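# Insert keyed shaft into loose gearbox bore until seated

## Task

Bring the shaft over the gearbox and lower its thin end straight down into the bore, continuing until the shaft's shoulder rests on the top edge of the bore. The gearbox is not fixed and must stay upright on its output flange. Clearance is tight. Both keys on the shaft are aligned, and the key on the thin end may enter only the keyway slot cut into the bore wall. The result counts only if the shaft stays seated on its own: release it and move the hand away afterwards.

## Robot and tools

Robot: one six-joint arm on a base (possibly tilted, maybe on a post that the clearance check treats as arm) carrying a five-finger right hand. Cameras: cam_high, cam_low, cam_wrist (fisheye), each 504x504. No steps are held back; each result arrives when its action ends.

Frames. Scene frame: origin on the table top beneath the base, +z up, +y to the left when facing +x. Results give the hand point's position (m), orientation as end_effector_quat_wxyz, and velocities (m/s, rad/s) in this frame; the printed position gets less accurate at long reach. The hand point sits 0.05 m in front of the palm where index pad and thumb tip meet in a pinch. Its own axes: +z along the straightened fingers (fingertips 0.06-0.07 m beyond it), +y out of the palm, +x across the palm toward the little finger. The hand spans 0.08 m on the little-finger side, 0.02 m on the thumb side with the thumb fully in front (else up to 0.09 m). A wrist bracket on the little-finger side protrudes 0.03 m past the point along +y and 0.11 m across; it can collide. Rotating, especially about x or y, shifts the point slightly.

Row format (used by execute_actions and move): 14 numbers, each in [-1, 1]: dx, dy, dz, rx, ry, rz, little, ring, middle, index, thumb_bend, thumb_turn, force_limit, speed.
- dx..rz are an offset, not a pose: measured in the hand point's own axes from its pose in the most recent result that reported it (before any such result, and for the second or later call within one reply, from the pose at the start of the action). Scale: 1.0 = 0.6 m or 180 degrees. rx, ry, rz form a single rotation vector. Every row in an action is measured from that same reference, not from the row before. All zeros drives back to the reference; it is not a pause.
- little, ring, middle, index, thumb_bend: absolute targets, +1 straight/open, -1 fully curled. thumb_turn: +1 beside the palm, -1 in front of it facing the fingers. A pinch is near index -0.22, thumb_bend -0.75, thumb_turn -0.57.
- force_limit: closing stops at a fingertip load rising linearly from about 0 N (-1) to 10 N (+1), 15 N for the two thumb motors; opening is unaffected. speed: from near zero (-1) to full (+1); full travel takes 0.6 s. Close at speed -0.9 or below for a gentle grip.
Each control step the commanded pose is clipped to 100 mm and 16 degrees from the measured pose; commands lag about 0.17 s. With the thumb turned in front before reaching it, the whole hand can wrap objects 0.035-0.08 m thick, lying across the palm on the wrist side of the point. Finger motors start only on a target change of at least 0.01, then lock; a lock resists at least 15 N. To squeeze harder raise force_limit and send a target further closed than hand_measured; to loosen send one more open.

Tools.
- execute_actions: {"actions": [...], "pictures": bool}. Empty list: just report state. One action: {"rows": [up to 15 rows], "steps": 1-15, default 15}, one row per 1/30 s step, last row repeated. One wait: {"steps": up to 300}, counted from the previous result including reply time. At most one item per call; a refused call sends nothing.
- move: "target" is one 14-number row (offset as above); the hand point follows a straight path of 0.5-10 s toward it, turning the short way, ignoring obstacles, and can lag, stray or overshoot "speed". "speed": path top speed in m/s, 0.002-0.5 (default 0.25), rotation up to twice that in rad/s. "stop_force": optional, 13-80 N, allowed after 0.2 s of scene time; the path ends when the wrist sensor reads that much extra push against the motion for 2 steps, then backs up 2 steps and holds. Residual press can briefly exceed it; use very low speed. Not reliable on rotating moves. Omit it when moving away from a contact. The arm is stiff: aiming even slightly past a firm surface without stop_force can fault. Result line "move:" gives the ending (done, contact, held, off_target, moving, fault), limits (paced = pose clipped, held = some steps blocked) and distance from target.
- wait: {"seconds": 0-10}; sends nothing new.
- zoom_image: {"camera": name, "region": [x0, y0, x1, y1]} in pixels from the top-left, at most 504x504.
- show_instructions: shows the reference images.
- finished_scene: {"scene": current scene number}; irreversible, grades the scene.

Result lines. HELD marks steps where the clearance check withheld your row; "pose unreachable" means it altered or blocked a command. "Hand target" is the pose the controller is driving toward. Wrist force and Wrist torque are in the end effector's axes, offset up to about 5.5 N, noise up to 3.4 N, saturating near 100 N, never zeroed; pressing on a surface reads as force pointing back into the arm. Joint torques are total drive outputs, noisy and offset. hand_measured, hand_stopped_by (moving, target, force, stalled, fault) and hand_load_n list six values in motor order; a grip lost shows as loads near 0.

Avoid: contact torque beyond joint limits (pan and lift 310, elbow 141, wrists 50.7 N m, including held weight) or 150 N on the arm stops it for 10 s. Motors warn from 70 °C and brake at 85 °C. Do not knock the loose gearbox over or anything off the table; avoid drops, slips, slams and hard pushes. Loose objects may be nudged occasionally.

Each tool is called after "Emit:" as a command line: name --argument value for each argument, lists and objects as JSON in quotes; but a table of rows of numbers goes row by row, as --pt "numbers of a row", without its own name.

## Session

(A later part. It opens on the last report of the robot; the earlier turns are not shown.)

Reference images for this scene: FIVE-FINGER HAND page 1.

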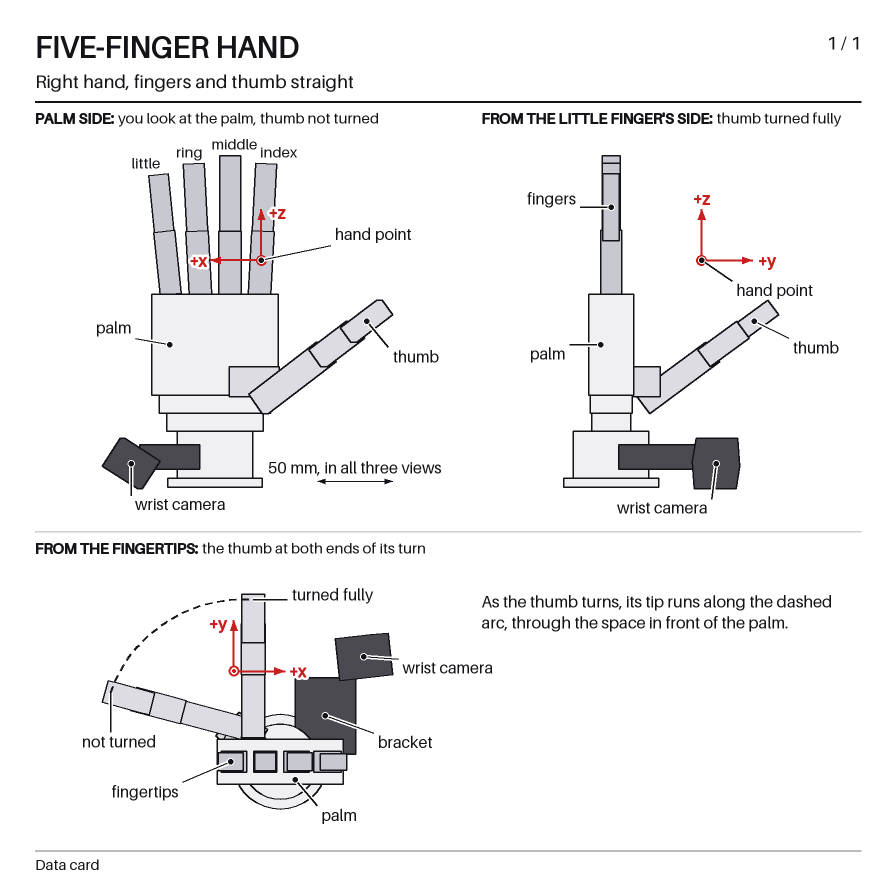

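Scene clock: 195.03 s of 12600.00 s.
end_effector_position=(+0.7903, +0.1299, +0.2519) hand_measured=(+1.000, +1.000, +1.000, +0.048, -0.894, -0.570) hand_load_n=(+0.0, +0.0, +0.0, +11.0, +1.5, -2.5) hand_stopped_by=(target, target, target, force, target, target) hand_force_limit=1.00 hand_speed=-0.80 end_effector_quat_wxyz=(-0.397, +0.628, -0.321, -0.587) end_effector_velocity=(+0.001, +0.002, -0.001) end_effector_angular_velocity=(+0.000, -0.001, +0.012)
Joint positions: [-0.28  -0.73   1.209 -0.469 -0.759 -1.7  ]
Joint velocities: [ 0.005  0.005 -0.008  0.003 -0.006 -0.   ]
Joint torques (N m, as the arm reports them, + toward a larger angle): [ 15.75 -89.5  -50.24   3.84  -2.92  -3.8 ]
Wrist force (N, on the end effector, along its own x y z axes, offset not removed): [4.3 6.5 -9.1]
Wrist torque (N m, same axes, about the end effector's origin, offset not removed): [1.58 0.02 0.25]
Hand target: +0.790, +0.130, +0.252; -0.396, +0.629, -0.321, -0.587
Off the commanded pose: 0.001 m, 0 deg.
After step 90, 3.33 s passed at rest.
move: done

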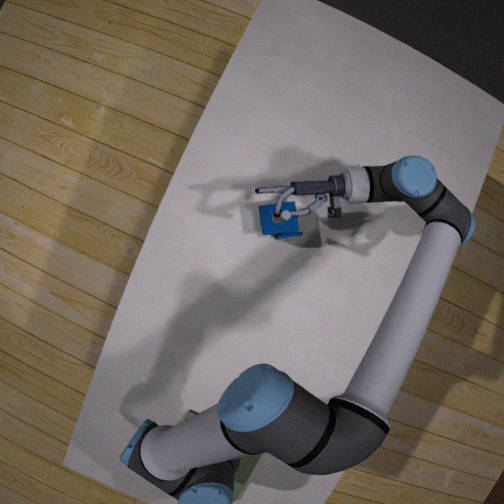

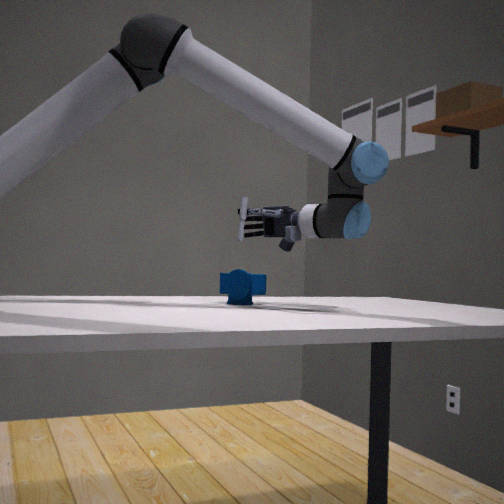

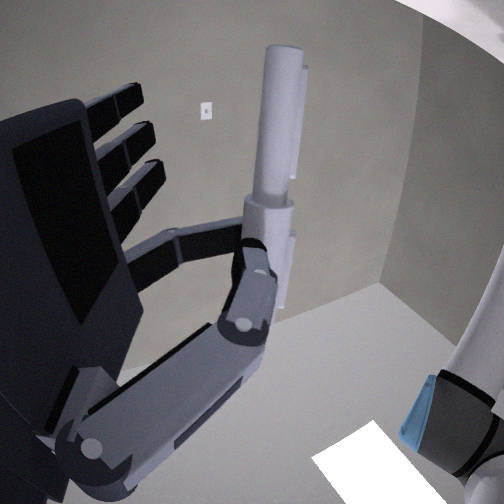

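Emit:
zoom_image --camera "cam_low" --region '[200, 185, 310, 295]'

Emit:
zoom_image --camera "cam_high" --region '[240, 170, 340, 270]'

Region (200, 185, 310, 295) of cam_low's 504x504 image, scaled by 4.582, with more detail than that image has.

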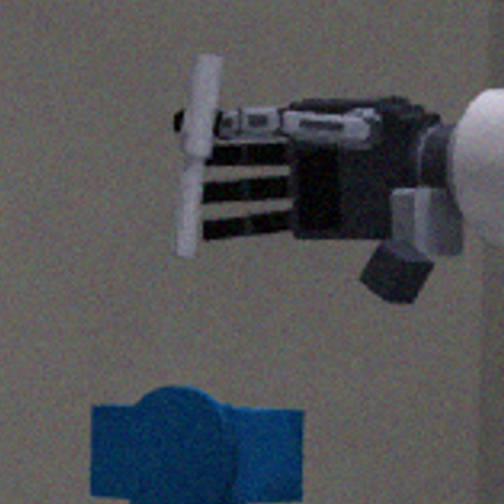

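Region (240, 170, 340, 270) of cam_high's 504x504 image, scaled by 5.040, with more detail than that image has.

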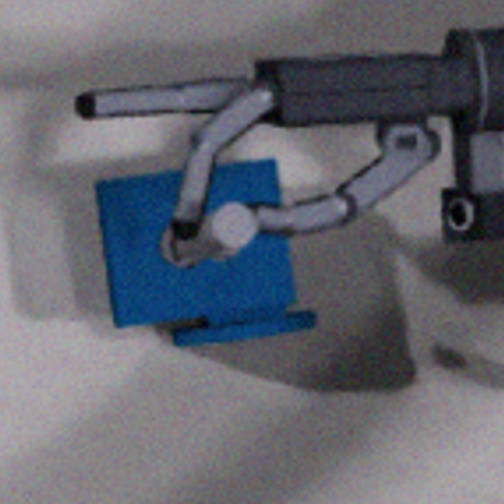

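Emit:
move --target '[-0.007,0.056,0.081,0,0,0,1,1,1,-0.7,-0.9,-0.57,1.0,-0.8]' --speed 0.1

Emit:
zoom_image --camera "cam_high" --region '[225, 195, 305, 275]'

Emit:
zoom_image --camera "cam_low" --region '[170, 185, 280, 295]'

Scene clock: 222.77 s of 12600.00 s.
end_effector_position=(+0.7375, +0.1560, +0.2522) hand_measured=(+1.000, +1.000, +1.000, +0.048, -0.894, -0.570) hand_load_n=(+0.0, +0.0, +0.0, +11.0, +1.5, -2.5) hand_stopped_by=(target, target, target, force, target, target) hand_force_limit=1.00 hand_speed=-0.80 end_effector_quat_wxyz=(-0.397, +0.628, -0.321, -0.587) end_effector_velocity=(-0.002, +0.001, -0.000) end_effector_angular_velocity=(-0.001, +0.000, -0.000)
Joint positions: [-0.267 -0.813  1.363 -0.54  -0.746 -1.701]
Joint velocities: [ 0.001 -0.003  0.006 -0.003  0.001  0.001]
Joint torques (N m, as the arm reports them, + toward a larger angle): [  15.28 -114.81  -27.29   -0.39    3.15    4.14]
Wrist force (N, on the end effector, along its own x y z axes, offset not removed): [-4.4 -0.4 -6.7]
Wrist torque (N m, same axes, about the end effector's origin, offset not removed): [0.37 1.32 -0.77]
Hand target: +0.737, +0.156, +0.252; -0.397, +0.628, -0.321, -0.587
Off the commanded pose: 0.000 m, 0 deg.
After step 90, 23.63 s passed at rest.
move: done

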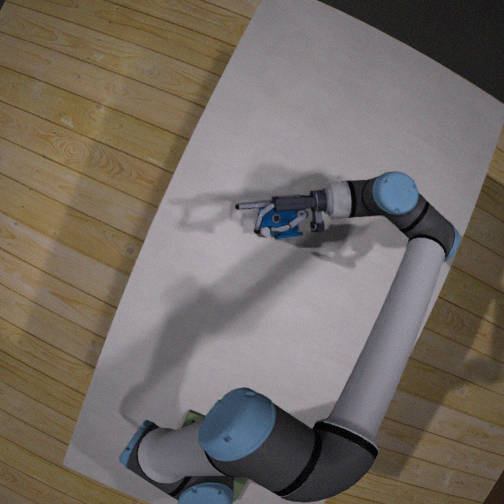

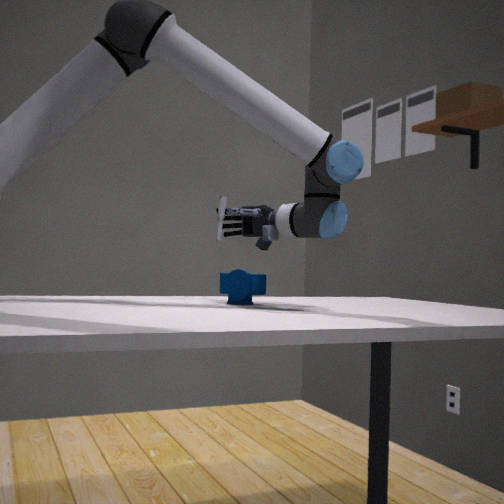

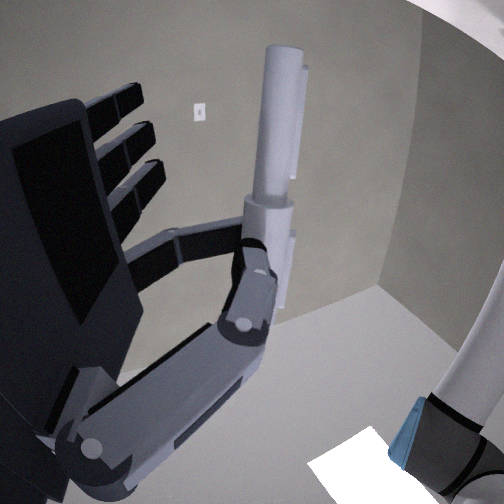

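Region (225, 195, 305, 275) of cam_high's 504x504 image, scaled by 6.300, with more detail than that image has.

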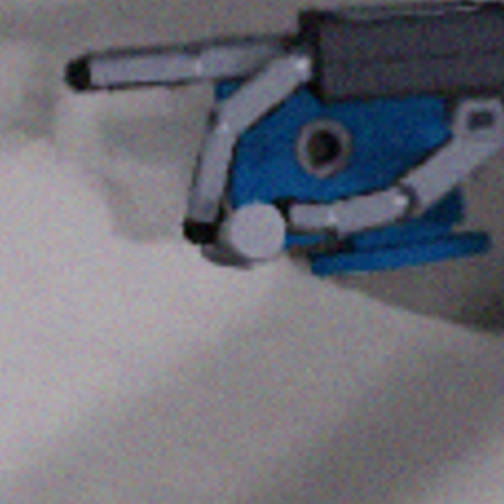

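Region (170, 185, 280, 295) of cam_low's 504x504 image, scaled by 4.582, with more detail than that image has.

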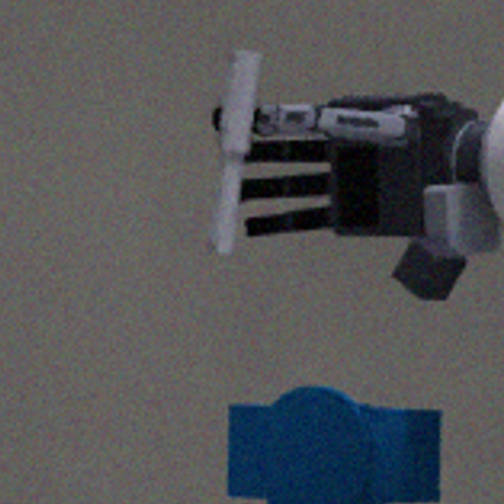

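Emit:
move --target '[0,0,0,0,0.039,-0.017,1,1,1,-0.7,-0.9,-0.57,1.0,-0.8]' --speed 0.1

Emit:
zoom_image --camera "cam_high" --region '[225, 195, 305, 275]'

Emit:
zoom_image --camera "cam_low" --region '[170, 185, 280, 295]'

Scene clock: 231.10 s of 12600.00 s.
end_effector_position=(+0.7375, +0.1560, +0.2523) hand_measured=(+1.000, +1.000, +1.000, +0.048, -0.894, -0.570) hand_load_n=(+0.0, +0.0, +0.0, +11.0, +1.5, -2.5) hand_stopped_by=(target, target, target, force, target, target) hand_force_limit=1.00 hand_speed=-0.80 end_effector_quat_wxyz=(-0.392, +0.671, -0.328, -0.537) end_effector_velocity=(+0.000, -0.001, -0.001) end_effector_angular_velocity=(-0.009, -0.009, -0.002)
Joint positions: [-0.271 -0.875  1.408 -0.701 -0.739 -1.622]
Joint velocities: [-0.001 -0.005  0.005 -0.018  0.     0.011]
Joint torques (N m, as the arm reports them, + toward a larger angle): [ -17.75 -111.54  -25.97   -0.61    3.58    3.38]
Wrist force (N, on the end effector, along its own x y z axes, offset not removed): [-1.9 4.3 -2.8]
Wrist torque (N m, same axes, about the end effector's origin, offset not removed): [0.62 0.69 -0.39]
Hand target: +0.738, +0.156, +0.252; -0.392, +0.672, -0.328, -0.537
Off the commanded pose: 0.000 m, 0 deg.
After step 90, 4.27 s passed at rest.
move: done

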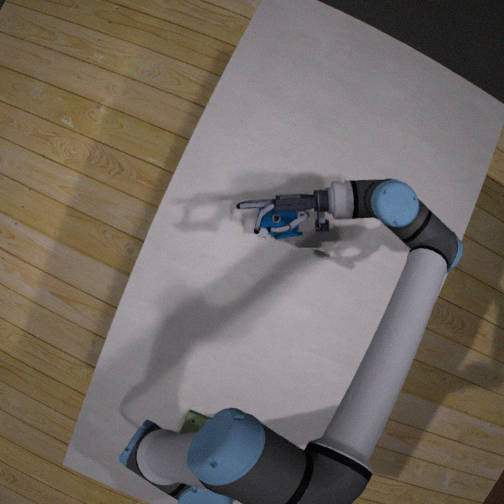

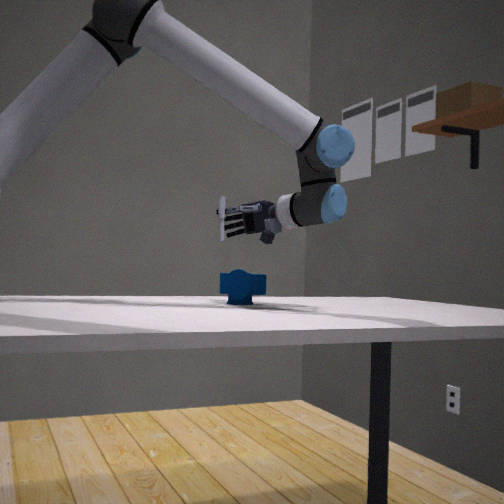

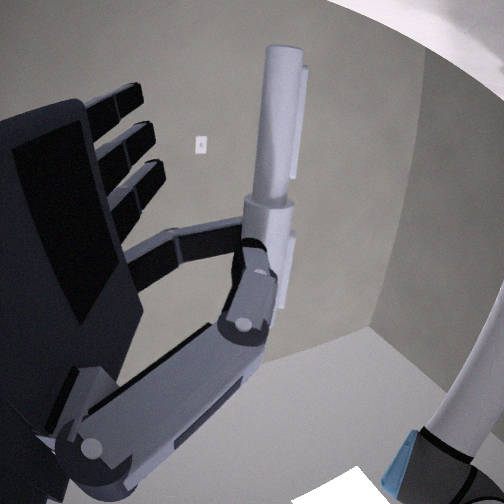

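Region (225, 195, 305, 275) of cam_high's 504x504 image, scaled by 6.300, with more detail than that image has.

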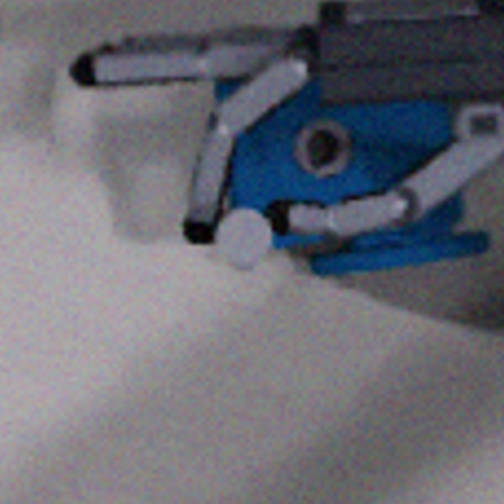

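Region (170, 185, 280, 295) of cam_low's 504x504 image, scaled by 4.582, with more detail than that image has.

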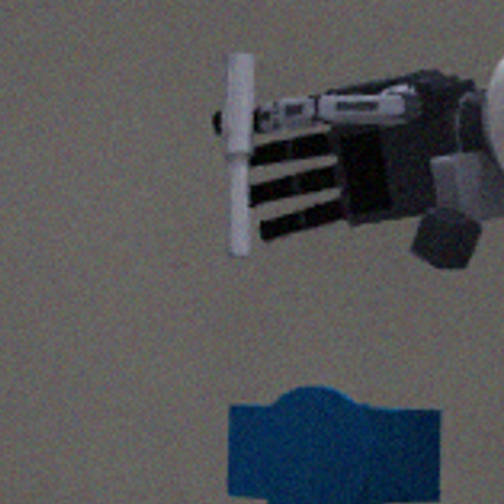

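Emit:
move --target '[0.1167,-0.0401,-0.0591,0,0,0,1,1,1,-0.7,-0.9,-0.57,1.0,-0.8]' --speed 0.08

Emit:
zoom_image --camera "cam_wrist" --region '[200, 0, 380, 120]'

Emit:
zoom_image --camera "cam_low" --region '[200, 210, 290, 300]'

Emit:
zoom_image --camera "cam_high" --region '[240, 180, 320, 260]'

Scene clock: 249.03 s of 12600.00 s.
end_effector_position=(+0.7889, +0.1351, +0.1921) hand_measured=(+1.000, +1.000, +1.000, +0.048, -0.894, -0.570) hand_load_n=(+0.0, +0.0, +0.0, +11.0, +1.5, -2.5) hand_stopped_by=(target, target, target, force, target, target) hand_force_limit=1.00 hand_speed=-0.80 end_effector_quat_wxyz=(-0.392, +0.671, -0.328, -0.537) end_effector_velocity=(+0.001, +0.000, -0.002) end_effector_angular_velocity=(+0.002, +0.004, +0.001)
Joint positions: [-0.279 -0.746  1.291 -0.712 -0.747 -1.624]
Joint velocities: [ 0.001  0.005 -0.003  0.003  0.    -0.001]
Joint torques (N m, as the arm reports them, + toward a larger angle): [-23.1  -90.34 -49.09   3.57  -2.3   -3.43]
Wrist force (N, on the end effector, along its own x y z axes, offset not removed): [0.1 1.7 -2.5]
Wrist torque (N m, same axes, about the end effector's origin, offset not removed): [0.57 0.43 -0.36]
Hand target: +0.789, +0.135, +0.192; -0.392, +0.671, -0.328, -0.537
Off the commanded pose: 0.000 m, 0 deg.
After step 90, 13.43 s passed at rest.
move: done

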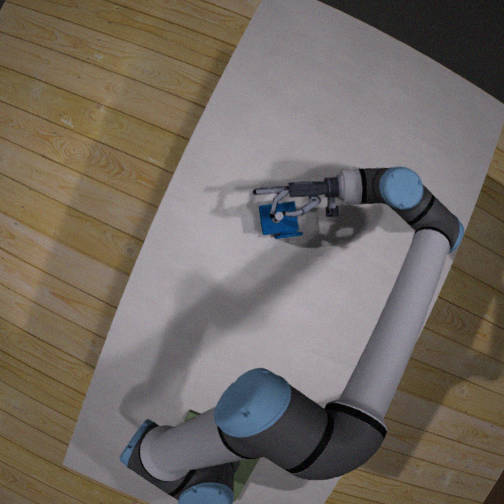

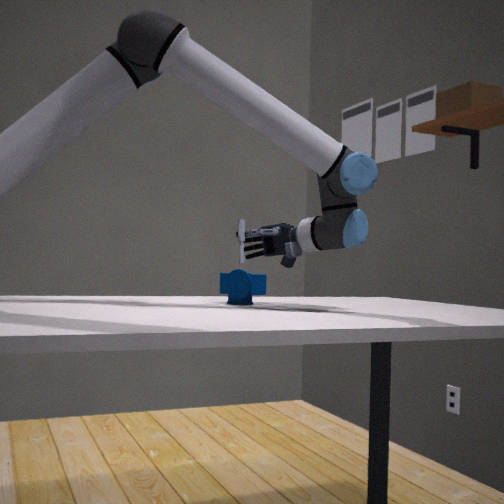

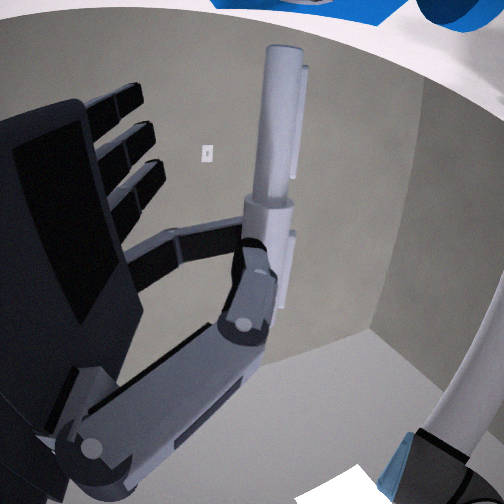

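Region (200, 0, 380, 120) of cam_wrist's 504x504 image, scaled by 2.800, with more detail than that image has.

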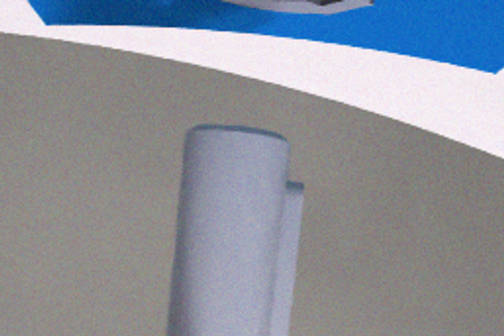

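Region (200, 210, 290, 300) of cam_low's 504x504 image, scaled by 5.600, with more detail than that image has.

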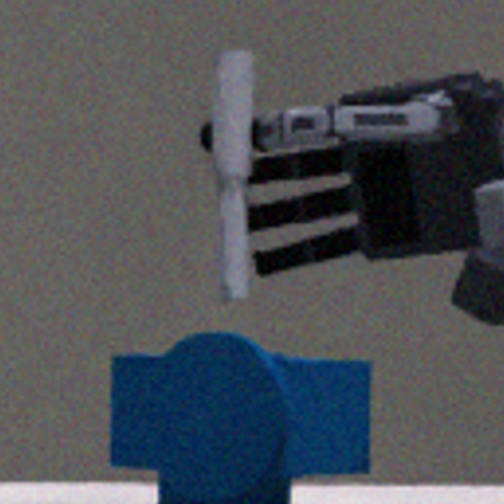

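Region (240, 180, 320, 260) of cam_high's 504x504 image, scaled by 6.300, with more detail than that image has.

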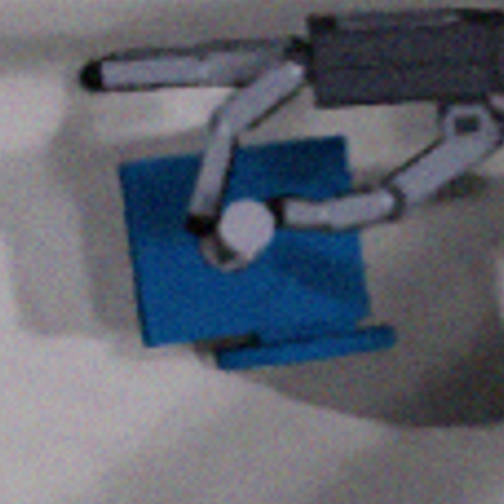

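Emit:
move --target '[0.0244,0.0093,0.003,0,0,0,1,1,1,-0.7,-0.9,-0.57,1.0,-0.8]' --speed 0.02

Emit:
zoom_image --camera "cam_wrist" --region '[220, 0, 370, 100]'

Emit:
zoom_image --camera "cam_low" --region '[210, 230, 270, 290]'

Scene clock: 258.23 s of 12600.00 s.
end_effector_position=(+0.7863, +0.1337, +0.1769) hand_measured=(+1.000, +1.000, +1.000, +0.048, -0.894, -0.570) hand_load_n=(+0.0, +0.0, +0.0, +11.0, +1.5, -2.5) hand_stopped_by=(target, target, target, force, target, target) hand_force_limit=1.00 hand_speed=-0.80 end_effector_quat_wxyz=(-0.392, +0.671, -0.328, -0.537) end_effector_velocity=(-0.000, +0.000, -0.003) end_effector_angular_velocity=(+0.000, +0.002, -0.001)
Joint positions: [-0.281 -0.736  1.303 -0.733 -0.749 -1.625]
Joint velocities: [ 0.     0.003  0.002 -0.003  0.001  0.001]
Joint torques (N m, as the arm reports them, + toward a larger angle): [-20.15 -84.21 -27.08  -1.21  -2.81  -4.02]
Wrist force (N, on the end effector, along its own x y z axes, offset not removed): [1.6 1.1 -8.7]
Wrist torque (N m, same axes, about the end effector's origin, offset not removed): [0.73 0.26 -0.14]
Hand target: +0.786, +0.134, +0.177; -0.392, +0.671, -0.328, -0.537
Off the commanded pose: 0.000 m, 0 deg.
After step 90, 5.13 s passed at rest.
move: done

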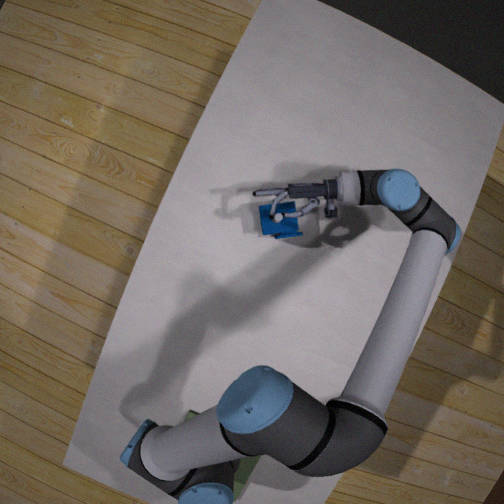

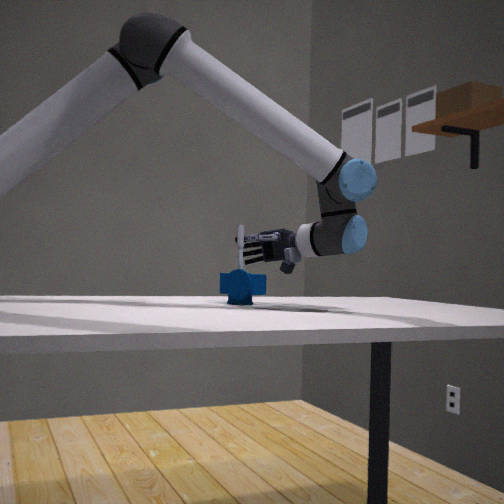

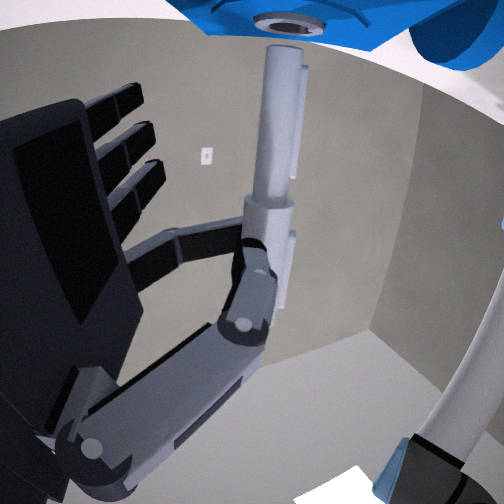

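Region (220, 0, 370, 100) of cam_wrist's 504x504 image, scaled by 3.360, with more detail than that image has.

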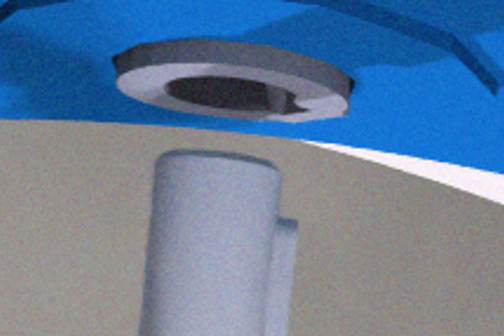

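Region (210, 230, 270, 290) of cam_low's 504x504 image, scaled by 8.400, with more detail than that image has.

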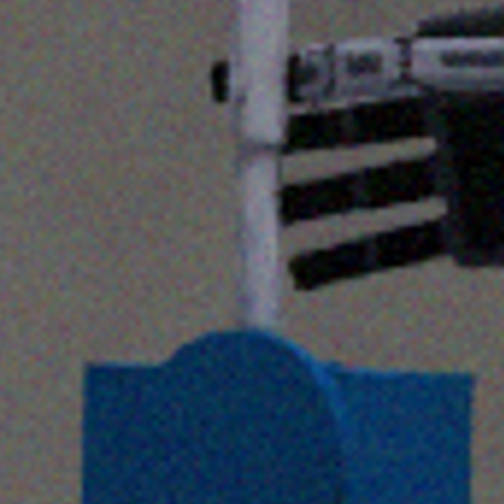

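Emit:
move --target '[0.0098,0.0028,0.0012,0,0,0,1,1,1,-0.7,-0.9,-0.57,1.0,-0.8]' --speed 0.008

Emit:
zoom_image --camera "cam_wrist" --region '[230, 0, 350, 80]'

Emit:
zoom_image --camera "cam_high" --region '[250, 190, 310, 250]'

Scene clock: 270.17 s of 12600.00 s.
end_effector_position=(+0.7858, +0.1335, +0.1709) hand_measured=(+1.000, +1.000, +1.000, +0.048, -0.894, -0.570) hand_load_n=(+0.0, +0.0, +0.0, +11.0, +1.5, -2.5) hand_stopped_by=(target, target, target, force, target, target) hand_force_limit=1.00 hand_speed=-0.80 end_effector_quat_wxyz=(-0.392, +0.671, -0.328, -0.537) end_effector_velocity=(+0.000, -0.000, -0.002) end_effector_angular_velocity=(-0.001, -0.001, +0.002)
Joint positions: [-0.281 -0.731  1.307 -0.741 -0.749 -1.625]
Joint velocities: [ 0.     0.002 -0.    -0.004 -0.002  0.001]
Joint torques (N m, as the arm reports them, + toward a larger angle): [-19.11 -85.42 -26.71  -1.    -2.84  -3.65]
Wrist force (N, on the end effector, along its own x y z axes, offset not removed): [-4.9 1.4 -5.4]
Wrist torque (N m, same axes, about the end effector's origin, offset not removed): [0.61 1.19 -0.56]
Hand target: +0.786, +0.133, +0.171; -0.392, +0.671, -0.328, -0.537
Off the commanded pose: 0.000 m, 0 deg.
After step 90, 7.97 s passed at rest.
move: done

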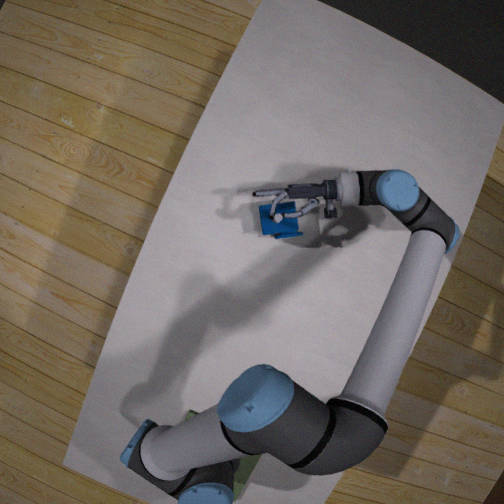

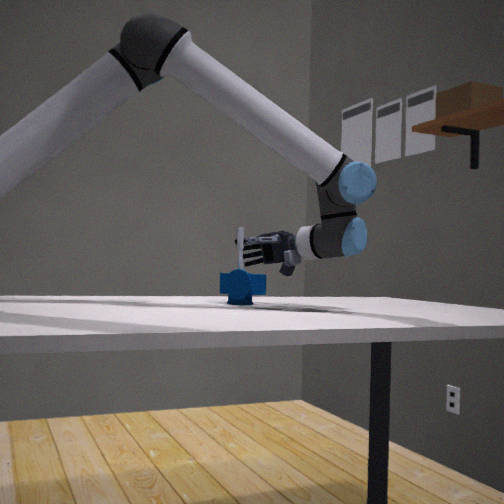

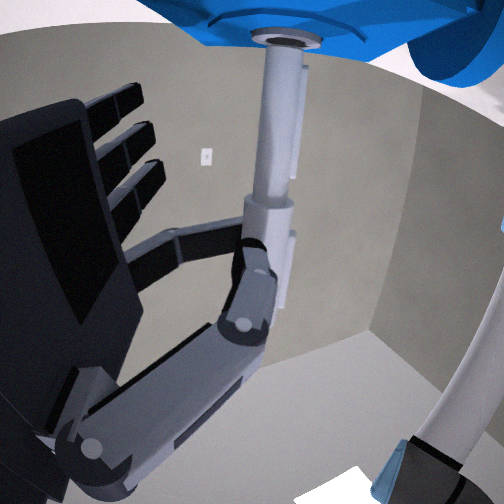

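Region (230, 0, 350, 80) of cam_wrist's 504x504 image, scaled by 4.200, with more detail than that image has.

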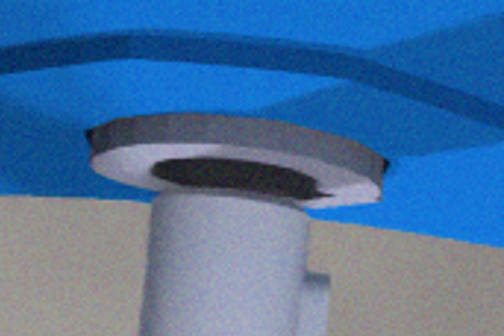

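Region (250, 190, 310, 250) of cam_high's 504x504 image, scaled by 8.400, with more detail than that image has.

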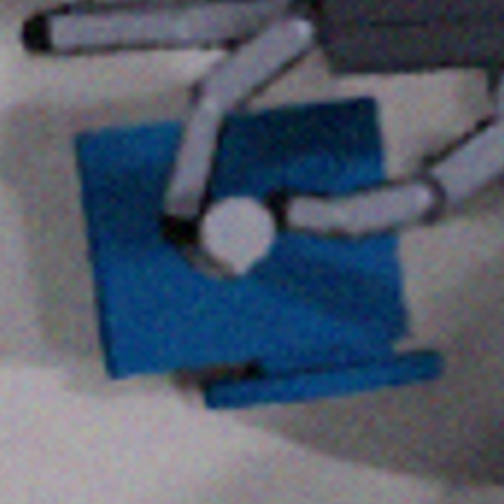

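Emit:
move --target '[0.0195,0.0035,0.0024,0,0,0,1,1,1,-0.7,-0.9,-0.57,1.0,-0.8]' --speed 0.004 --stop_force 13

Emit:
zoom_image --camera "cam_wrist" --region '[230, 0, 350, 80]'

Scene clock: 277.63 s of 12600.00 s.
end_effector_position=(+0.7858, +0.1334, +0.1656) hand_measured=(+1.000, +1.000, +1.000, +0.048, -0.894, -0.570) hand_load_n=(+0.0, +0.0, +0.0, +11.0, +2.5, +2.0) hand_stopped_by=(target, target, target, force, target, target) hand_force_limit=1.00 hand_speed=-0.80 end_effector_quat_wxyz=(-0.392, +0.671, -0.328, -0.537) end_effector_velocity=(-0.000, -0.000, +0.002) end_effector_angular_velocity=(+0.000, -0.002, +0.000)
Joint positions: [-0.281 -0.726  1.308 -0.748 -0.749 -1.625]
Joint velocities: [ 0.    -0.002  0.     0.001 -0.    -0.001]
Joint torques (N m, as the arm reports them, + toward a larger angle): [ -11.21 -115.85  -29.53    0.85    0.7    -3.78]
Wrist force (N, on the end effector, along its own x y z axes, offset not removed): [-13.0 0.0 -1.1]
Wrist torque (N m, same axes, about the end effector's origin, offset not removed): [0.18 0.44 -0.36]
Hand target: +0.786, +0.133, +0.166; -0.392, +0.671, -0.328, -0.537
Off the commanded pose: 0.007 m, 0 deg.
After step 90, 2.83 s passed at rest.
move: contact

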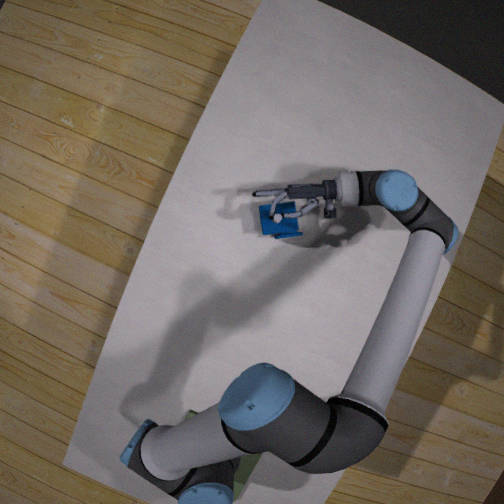

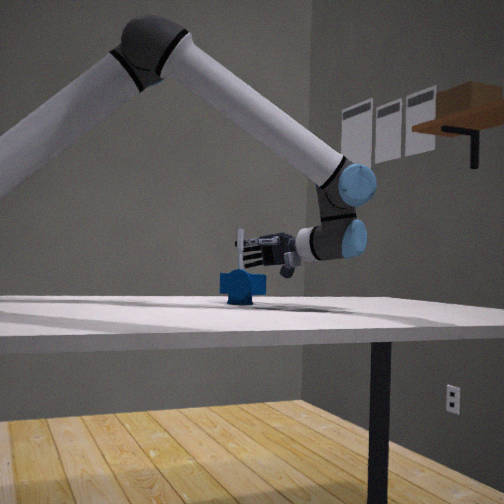

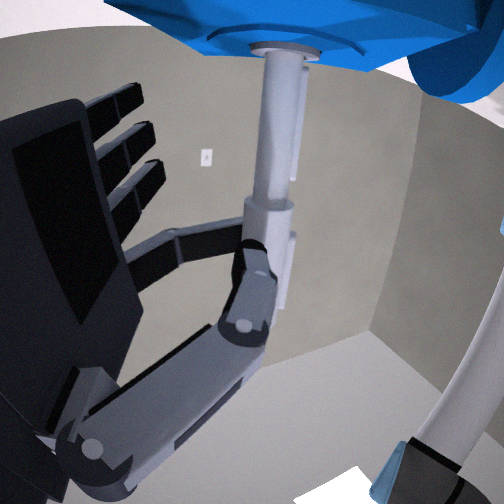

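Region (230, 0, 350, 80) of cam_wrist's 504x504 image, scaled by 4.200, with more detail than that image has.

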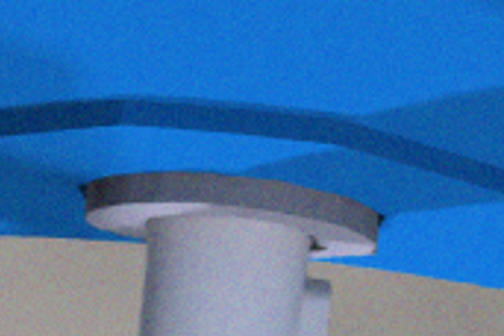

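Emit:
execute_actions --actions '[{"steps":10}]' --pictures false

Emit:
execute_actions --actions '[{"steps":10}]' --pictures false

Emit:
execute_actions --actions '[{"steps":10}]' --pictures false

Scene clock: 284.67 s of 12600.00 s.
end_effector_position=(+0.7858, +0.1334, +0.1660) hand_measured=(+1.000, +1.000, +1.000, +0.048, -0.894, -0.570) hand_load_n=(+0.0, +0.0, +0.0, +11.0, +2.5, +0.5) hand_stopped_by=(target, target, target, force, target, target) hand_force_limit=1.00 hand_speed=-0.80 end_effector_quat_wxyz=(-0.392, +0.671, -0.328, -0.537) end_effector_velocity=(-0.001, +0.000, -0.001) end_effector_angular_velocity=(+0.002, +0.004, -0.000)
Joint positions: [-0.281 -0.727  1.308 -0.747 -0.749 -1.625]
Joint velocities: [ 0.     0.002  0.002  0.002  0.    -0.001]
Joint torques (N m, as the arm reports them, + toward a larger angle): [ -10.84 -121.42  -48.15    2.73    0.99   -2.84]
Wrist force (N, on the end effector, along its own x y z axes, offset not removed): [1.0 1.2 1.7]
Wrist torque (N m, same axes, about the end effector's origin, offset not removed): [0.33 0.11 -0.10]
Hand target: +0.786, +0.133, +0.166; -0.392, +0.671, -0.328, -0.537
Off the commanded pose: 0.007 m, 0 deg.
Steps of this call (steps 1 to 90: nothing new was sent; then 4.03 s passed at rest). Readings (end_effector_position | what the end effector reports):
1: (+0.7857, +0.1334, +0.1656) | hand_measured=(+1.000, +1.000, +1.000, +0.048, -0.894, -0.570) hand_load_n=(+0.0, +0.0, +0.0, +11.0, +2.5, +2.0) hand_stopped_by=(target, target, target, force, target, target) hand_force_limit=1.00 hand_speed=-0.80
2: (+0.7857, +0.1334, +0.1657) | hand_measured=(+1.000, +1.000, +1.000, +0.048, -0.894, -0.570) hand_load_n=(+0.0, +0.0, +0.0, +11.0, +2.5, +2.0) hand_stopped_by=(target, target, target, force, target, target) hand_force_limit=1.00 hand_speed=-0.80
4: (+0.7857, +0.1334, +0.1657) | hand_measured=(+1.000, +1.000, +1.000, +0.048, -0.894, -0.570) hand_load_n=(+0.0, +0.0, +0.0, +11.0, +2.5, +1.5) hand_stopped_by=(target, target, target, force, target, target) hand_force_limit=1.00 hand_speed=-0.80
8: (+0.7857, +0.1335, +0.1658) | hand_measured=(+1.000, +1.000, +1.000, +0.048, -0.894, -0.570) hand_load_n=(+0.0, +0.0, +0.0, +11.0, +2.5, +1.0) hand_stopped_by=(target, target, target, force, target, target) hand_force_limit=1.00 hand_speed=-0.80
90: the state above

Scene clock: 285.00 s of 12600.00 s.
end_effector_position=(+0.7858, +0.1334, +0.1660) hand_measured=(+1.000, +1.000, +1.000, +0.048, -0.894, -0.570) hand_load_n=(+0.0, +0.0, +0.0, +11.0, +2.5, +0.5) hand_stopped_by=(target, target, target, force, target, target) hand_force_limit=1.00 hand_speed=-0.80 end_effector_quat_wxyz=(-0.392, +0.671, -0.328, -0.537) end_effector_velocity=(+0.000, +0.000, +0.000) end_effector_angular_velocity=(-0.000, -0.002, +0.001)
Joint positions: [-0.281 -0.727  1.308 -0.747 -0.749 -1.625]
Joint velocities: [ 0.    -0.    -0.001 -0.    -0.    -0.   ]
Joint torques (N m, as the arm reports them, + toward a larger angle): [ -10.52 -121.79  -47.95    2.89    0.87   -2.98]
Wrist force (N, on the end effector, along its own x y z axes, offset not removed): [1.7 -0.4 -2.9]
Wrist torque (N m, same axes, about the end effector's origin, offset not removed): [0.34 -0.10 -0.24]
Hand target: +0.786, +0.133, +0.166; -0.392, +0.671, -0.328, -0.537
Off the commanded pose: 0.007 m, 0 deg.
Steps of this call (steps 1 to 10: nothing new was sent). Readings (end_effector_position | what the end effector reports):
1: (+0.7858, +0.1334, +0.1660) | hand_measured=(+1.000, +1.000, +1.000, +0.048, -0.894, -0.570) hand_load_n=(+0.0, +0.0, +0.0, +11.0, +2.5, +0.5) hand_stopped_by=(target, target, target, force, target, target) hand_force_limit=1.00 hand_speed=-0.80
2: (+0.7858, +0.1334, +0.1660) | hand_measured=(+1.000, +1.000, +1.000, +0.048, -0.894, -0.570) hand_load_n=(+0.0, +0.0, +0.0, +11.0, +2.5, +0.5) hand_stopped_by=(target, target, target, force, target, target) hand_force_limit=1.00 hand_speed=-0.80
4: (+0.7858, +0.1334, +0.1660) | hand_measured=(+1.000, +1.000, +1.000, +0.048, -0.894, -0.570) hand_load_n=(+0.0, +0.0, +0.0, +11.0, +2.5, +0.5) hand_stopped_by=(target, target, target, force, target, target) hand_force_limit=1.00 hand_speed=-0.80
8: (+0.7858, +0.1334, +0.1660) | hand_measured=(+1.000, +1.000, +1.000, +0.048, -0.894, -0.570) hand_load_n=(+0.0, +0.0, +0.0, +11.0, +2.5, +0.5) hand_stopped_by=(target, target, target, force, target, target) hand_force_limit=1.00 hand_speed=-0.80
10: the state above

Scene clock: 285.33 s of 12600.00 s.
end_effector_position=(+0.7858, +0.1334, +0.1660) hand_measured=(+1.000, +1.000, +1.000, +0.048, -0.894, -0.570) hand_load_n=(+0.0, +0.0, +0.0, +11.0, +2.5, +0.5) hand_stopped_by=(target, target, target, force, target, target) hand_force_limit=1.00 hand_speed=-0.80 end_effector_quat_wxyz=(-0.392, +0.671, -0.328, -0.537) end_effector_velocity=(+0.000, -0.000, -0.000) end_effector_angular_velocity=(+0.000, +0.000, -0.001)
Joint positions: [-0.281 -0.727  1.308 -0.747 -0.749 -1.625]
Joint velocities: [-0.     0.     0.    -0.     0.001 -0.   ]
Joint torques (N m, as the arm reports them, + toward a larger angle): [  -6.61 -122.68  -45.53    2.78    0.75   -3.11]
Wrist force (N, on the end effector, along its own x y z axes, offset not removed): [5.3 -1.7 0.8]
Wrist torque (N m, same axes, about the end effector's origin, offset not removed): [-0.22 -0.72 0.14]
Hand target: +0.786, +0.133, +0.166; -0.392, +0.671, -0.328, -0.537
Off the commanded pose: 0.007 m, 0 deg.
Steps of this call (steps 1 to 10: nothing new was sent). Readings (end_effector_position | what the end effector reports):
1: (+0.7858, +0.1334, +0.1660) | hand_measured=(+1.000, +1.000, +1.000, +0.048, -0.894, -0.570) hand_load_n=(+0.0, +0.0, +0.0, +11.0, +2.5, +0.5) hand_stopped_by=(target, target, target, force, target, target) hand_force_limit=1.00 hand_speed=-0.80
2: (+0.7858, +0.1334, +0.1660) | hand_measured=(+1.000, +1.000, +1.000, +0.048, -0.894, -0.570) hand_load_n=(+0.0, +0.0, +0.0, +11.0, +2.5, +0.5) hand_stopped_by=(target, target, target, force, target, target) hand_force_limit=1.00 hand_speed=-0.80
4: (+0.7858, +0.1334, +0.1660) | hand_measured=(+1.000, +1.000, +1.000, +0.048, -0.894, -0.570) hand_load_n=(+0.0, +0.0, +0.0, +11.0, +2.5, +0.5) hand_stopped_by=(target, target, target, force, target, target) hand_force_limit=1.00 hand_speed=-0.80
8: (+0.7858, +0.1334, +0.1660) | hand_measured=(+1.000, +1.000, +1.000, +0.048, -0.894, -0.570) hand_load_n=(+0.0, +0.0, +0.0, +11.0, +2.5, +0.5) hand_stopped_by=(target, target, target, force, target, target) hand_force_limit=1.00 hand_speed=-0.80
10: the state above

Emit:
move --target '[0.0,0.0,0.0015,0,0,0,1,1,1,-0.7,-0.9,-0.57,1.0,-0.8]' --speed 0.003

Emit:
move --target '[0.0098,0.0017,0.0012,0,0,0,1,1,1,-0.7,-0.9,-0.57,1.0,-0.8]' --speed 0.003 --stop_force 13

Emit:
zoom_image --camera "cam_wrist" --region '[230, 0, 350, 80]'

Scene clock: 295.90 s of 12600.00 s.
end_effector_position=(+0.7854, +0.1342, +0.1659) hand_measured=(+1.000, +1.000, +1.000, +0.048, -0.894, -0.570) hand_load_n=(+0.0, +0.0, +0.0, +10.5, +3.0, +1.5) hand_stopped_by=(target, target, target, force, target, target) hand_force_limit=1.00 hand_speed=-0.80 end_effector_quat_wxyz=(-0.392, +0.671, -0.328, -0.537) end_effector_velocity=(-0.001, +0.000, +0.000) end_effector_angular_velocity=(+0.000, +0.004, +0.001)
Joint positions: [-0.281 -0.727  1.309 -0.748 -0.749 -1.625]
Joint velocities: [ 0.    -0.     0.001  0.002 -0.     0.001]
Joint torques (N m, as the arm reports them, + toward a larger angle): [  18.69 -125.19  -24.11   -1.03    4.2     3.  ]
Wrist force (N, on the end effector, along its own x y z axes, offset not removed): [-2.3 3.2 -9.2]
Wrist torque (N m, same axes, about the end effector's origin, offset not removed): [1.21 0.63 -0.32]
Hand target: +0.785, +0.134, +0.166; -0.392, +0.671, -0.328, -0.537
Off the commanded pose: 0.000 m, 0 deg.
After step 90, 6.87 s passed at rest.
move: done

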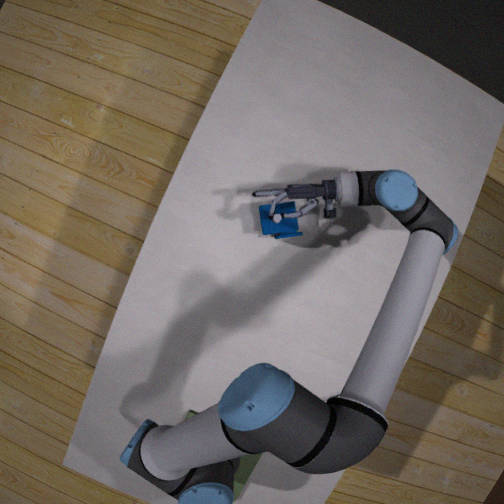

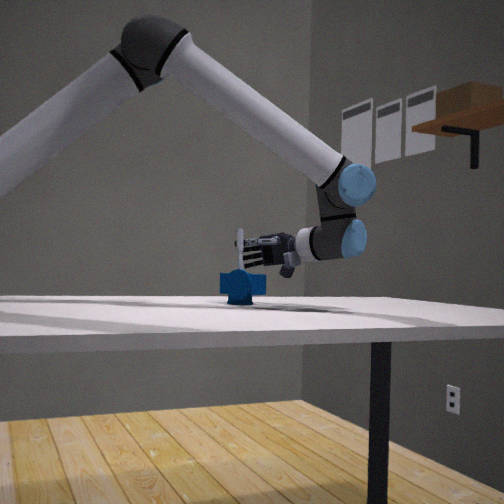

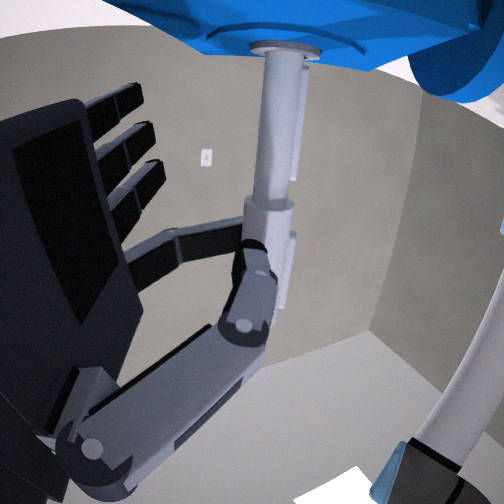

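Scene clock: 298.13 s of 12600.00 s.
end_effector_position=(+0.7854, +0.1342, +0.1600) hand_measured=(+1.000, +1.000, +1.000, +0.046, -0.896, -0.570) hand_load_n=(+0.0, +0.0, +0.0, +0.5, -0.5, +1.0) hand_stopped_by=(target, target, target, force, target, target) hand_force_limit=1.00 hand_speed=-0.80 end_effector_quat_wxyz=(-0.392, +0.671, -0.328, -0.537) end_effector_velocity=(-0.000, -0.000, -0.001) end_effector_angular_velocity=(+0.000, +0.001, -0.000)
Joint positions: [-0.281 -0.722  1.311 -0.755 -0.749 -1.625]
Joint velocities: [-0.     0.002  0.    -0.001 -0.    -0.   ]
Joint torques (N m, as the arm reports them, + toward a larger angle): [ 18.13 -83.91 -22.9   -1.76   3.61  -1.86]
Wrist force (N, on the end effector, along its own x y z axes, offset not removed): [-3.4 -4.2 -9.2]
Wrist torque (N m, same axes, about the end effector's origin, offset not removed): [0.40 0.59 -0.48]
Hand target: +0.785, +0.134, +0.160; -0.392, +0.671, -0.328, -0.537
Off the commanded pose: 0.000 m, 0 deg.
move: done

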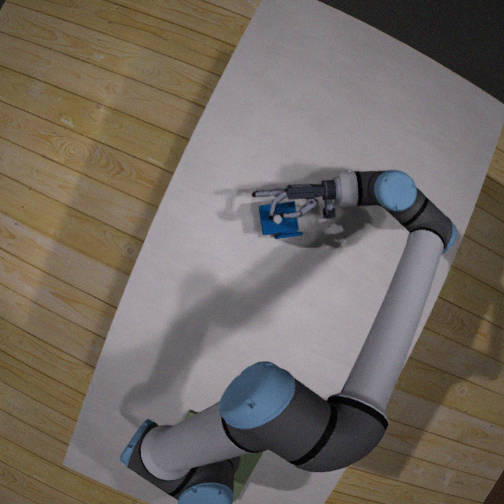

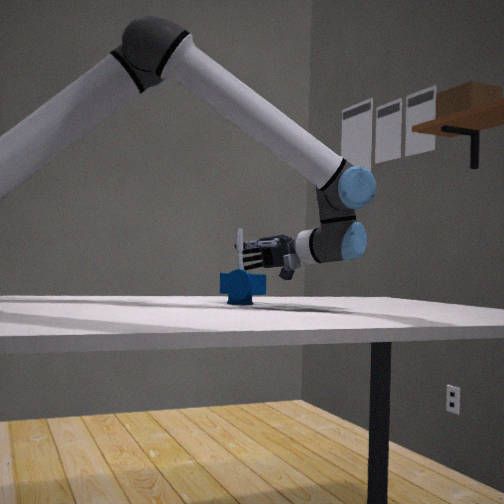

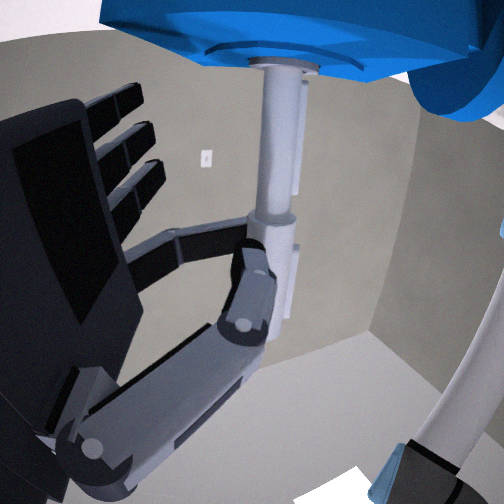

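Region (230, 0, 350, 80) of cam_wrist's 504x504 image, scaled by 4.200, with more detail than that image has.

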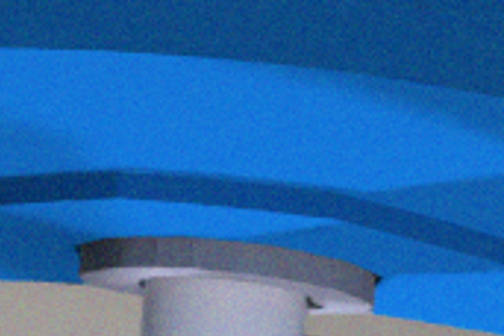

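Emit:
zoom_image --camera "cam_wrist" --region '[200, 40, 360, 340]'

Emit:
zoom_image --camera "cam_high" --region '[250, 190, 310, 250]'

Emit:
zoom_image --camera "cam_low" --region '[210, 220, 280, 290]'

Region (200, 40, 360, 340) of cam_wrist's 504x504 image, scaled by 1.680, with more detail than that image has; it fills the left 269 columns of this view, and the rest is white.

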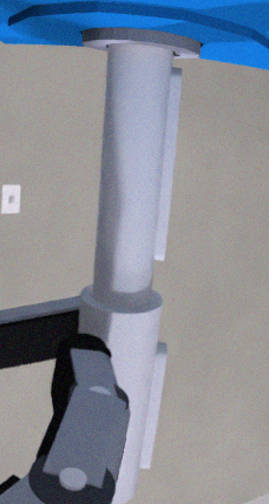

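Region (250, 190, 310, 250) of cam_high's 504x504 image, scaled by 8.400, with more detail than that image has.

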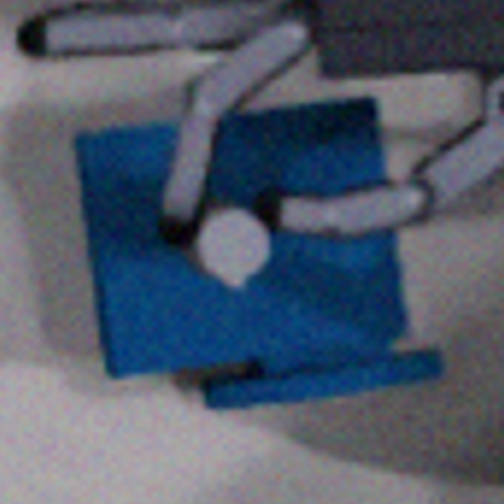

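Region (210, 220, 280, 290) of cam_low's 504x504 image, scaled by 7.200, with more detail than that image has.

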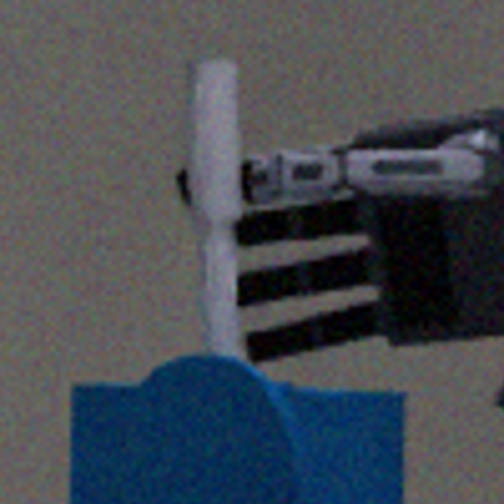

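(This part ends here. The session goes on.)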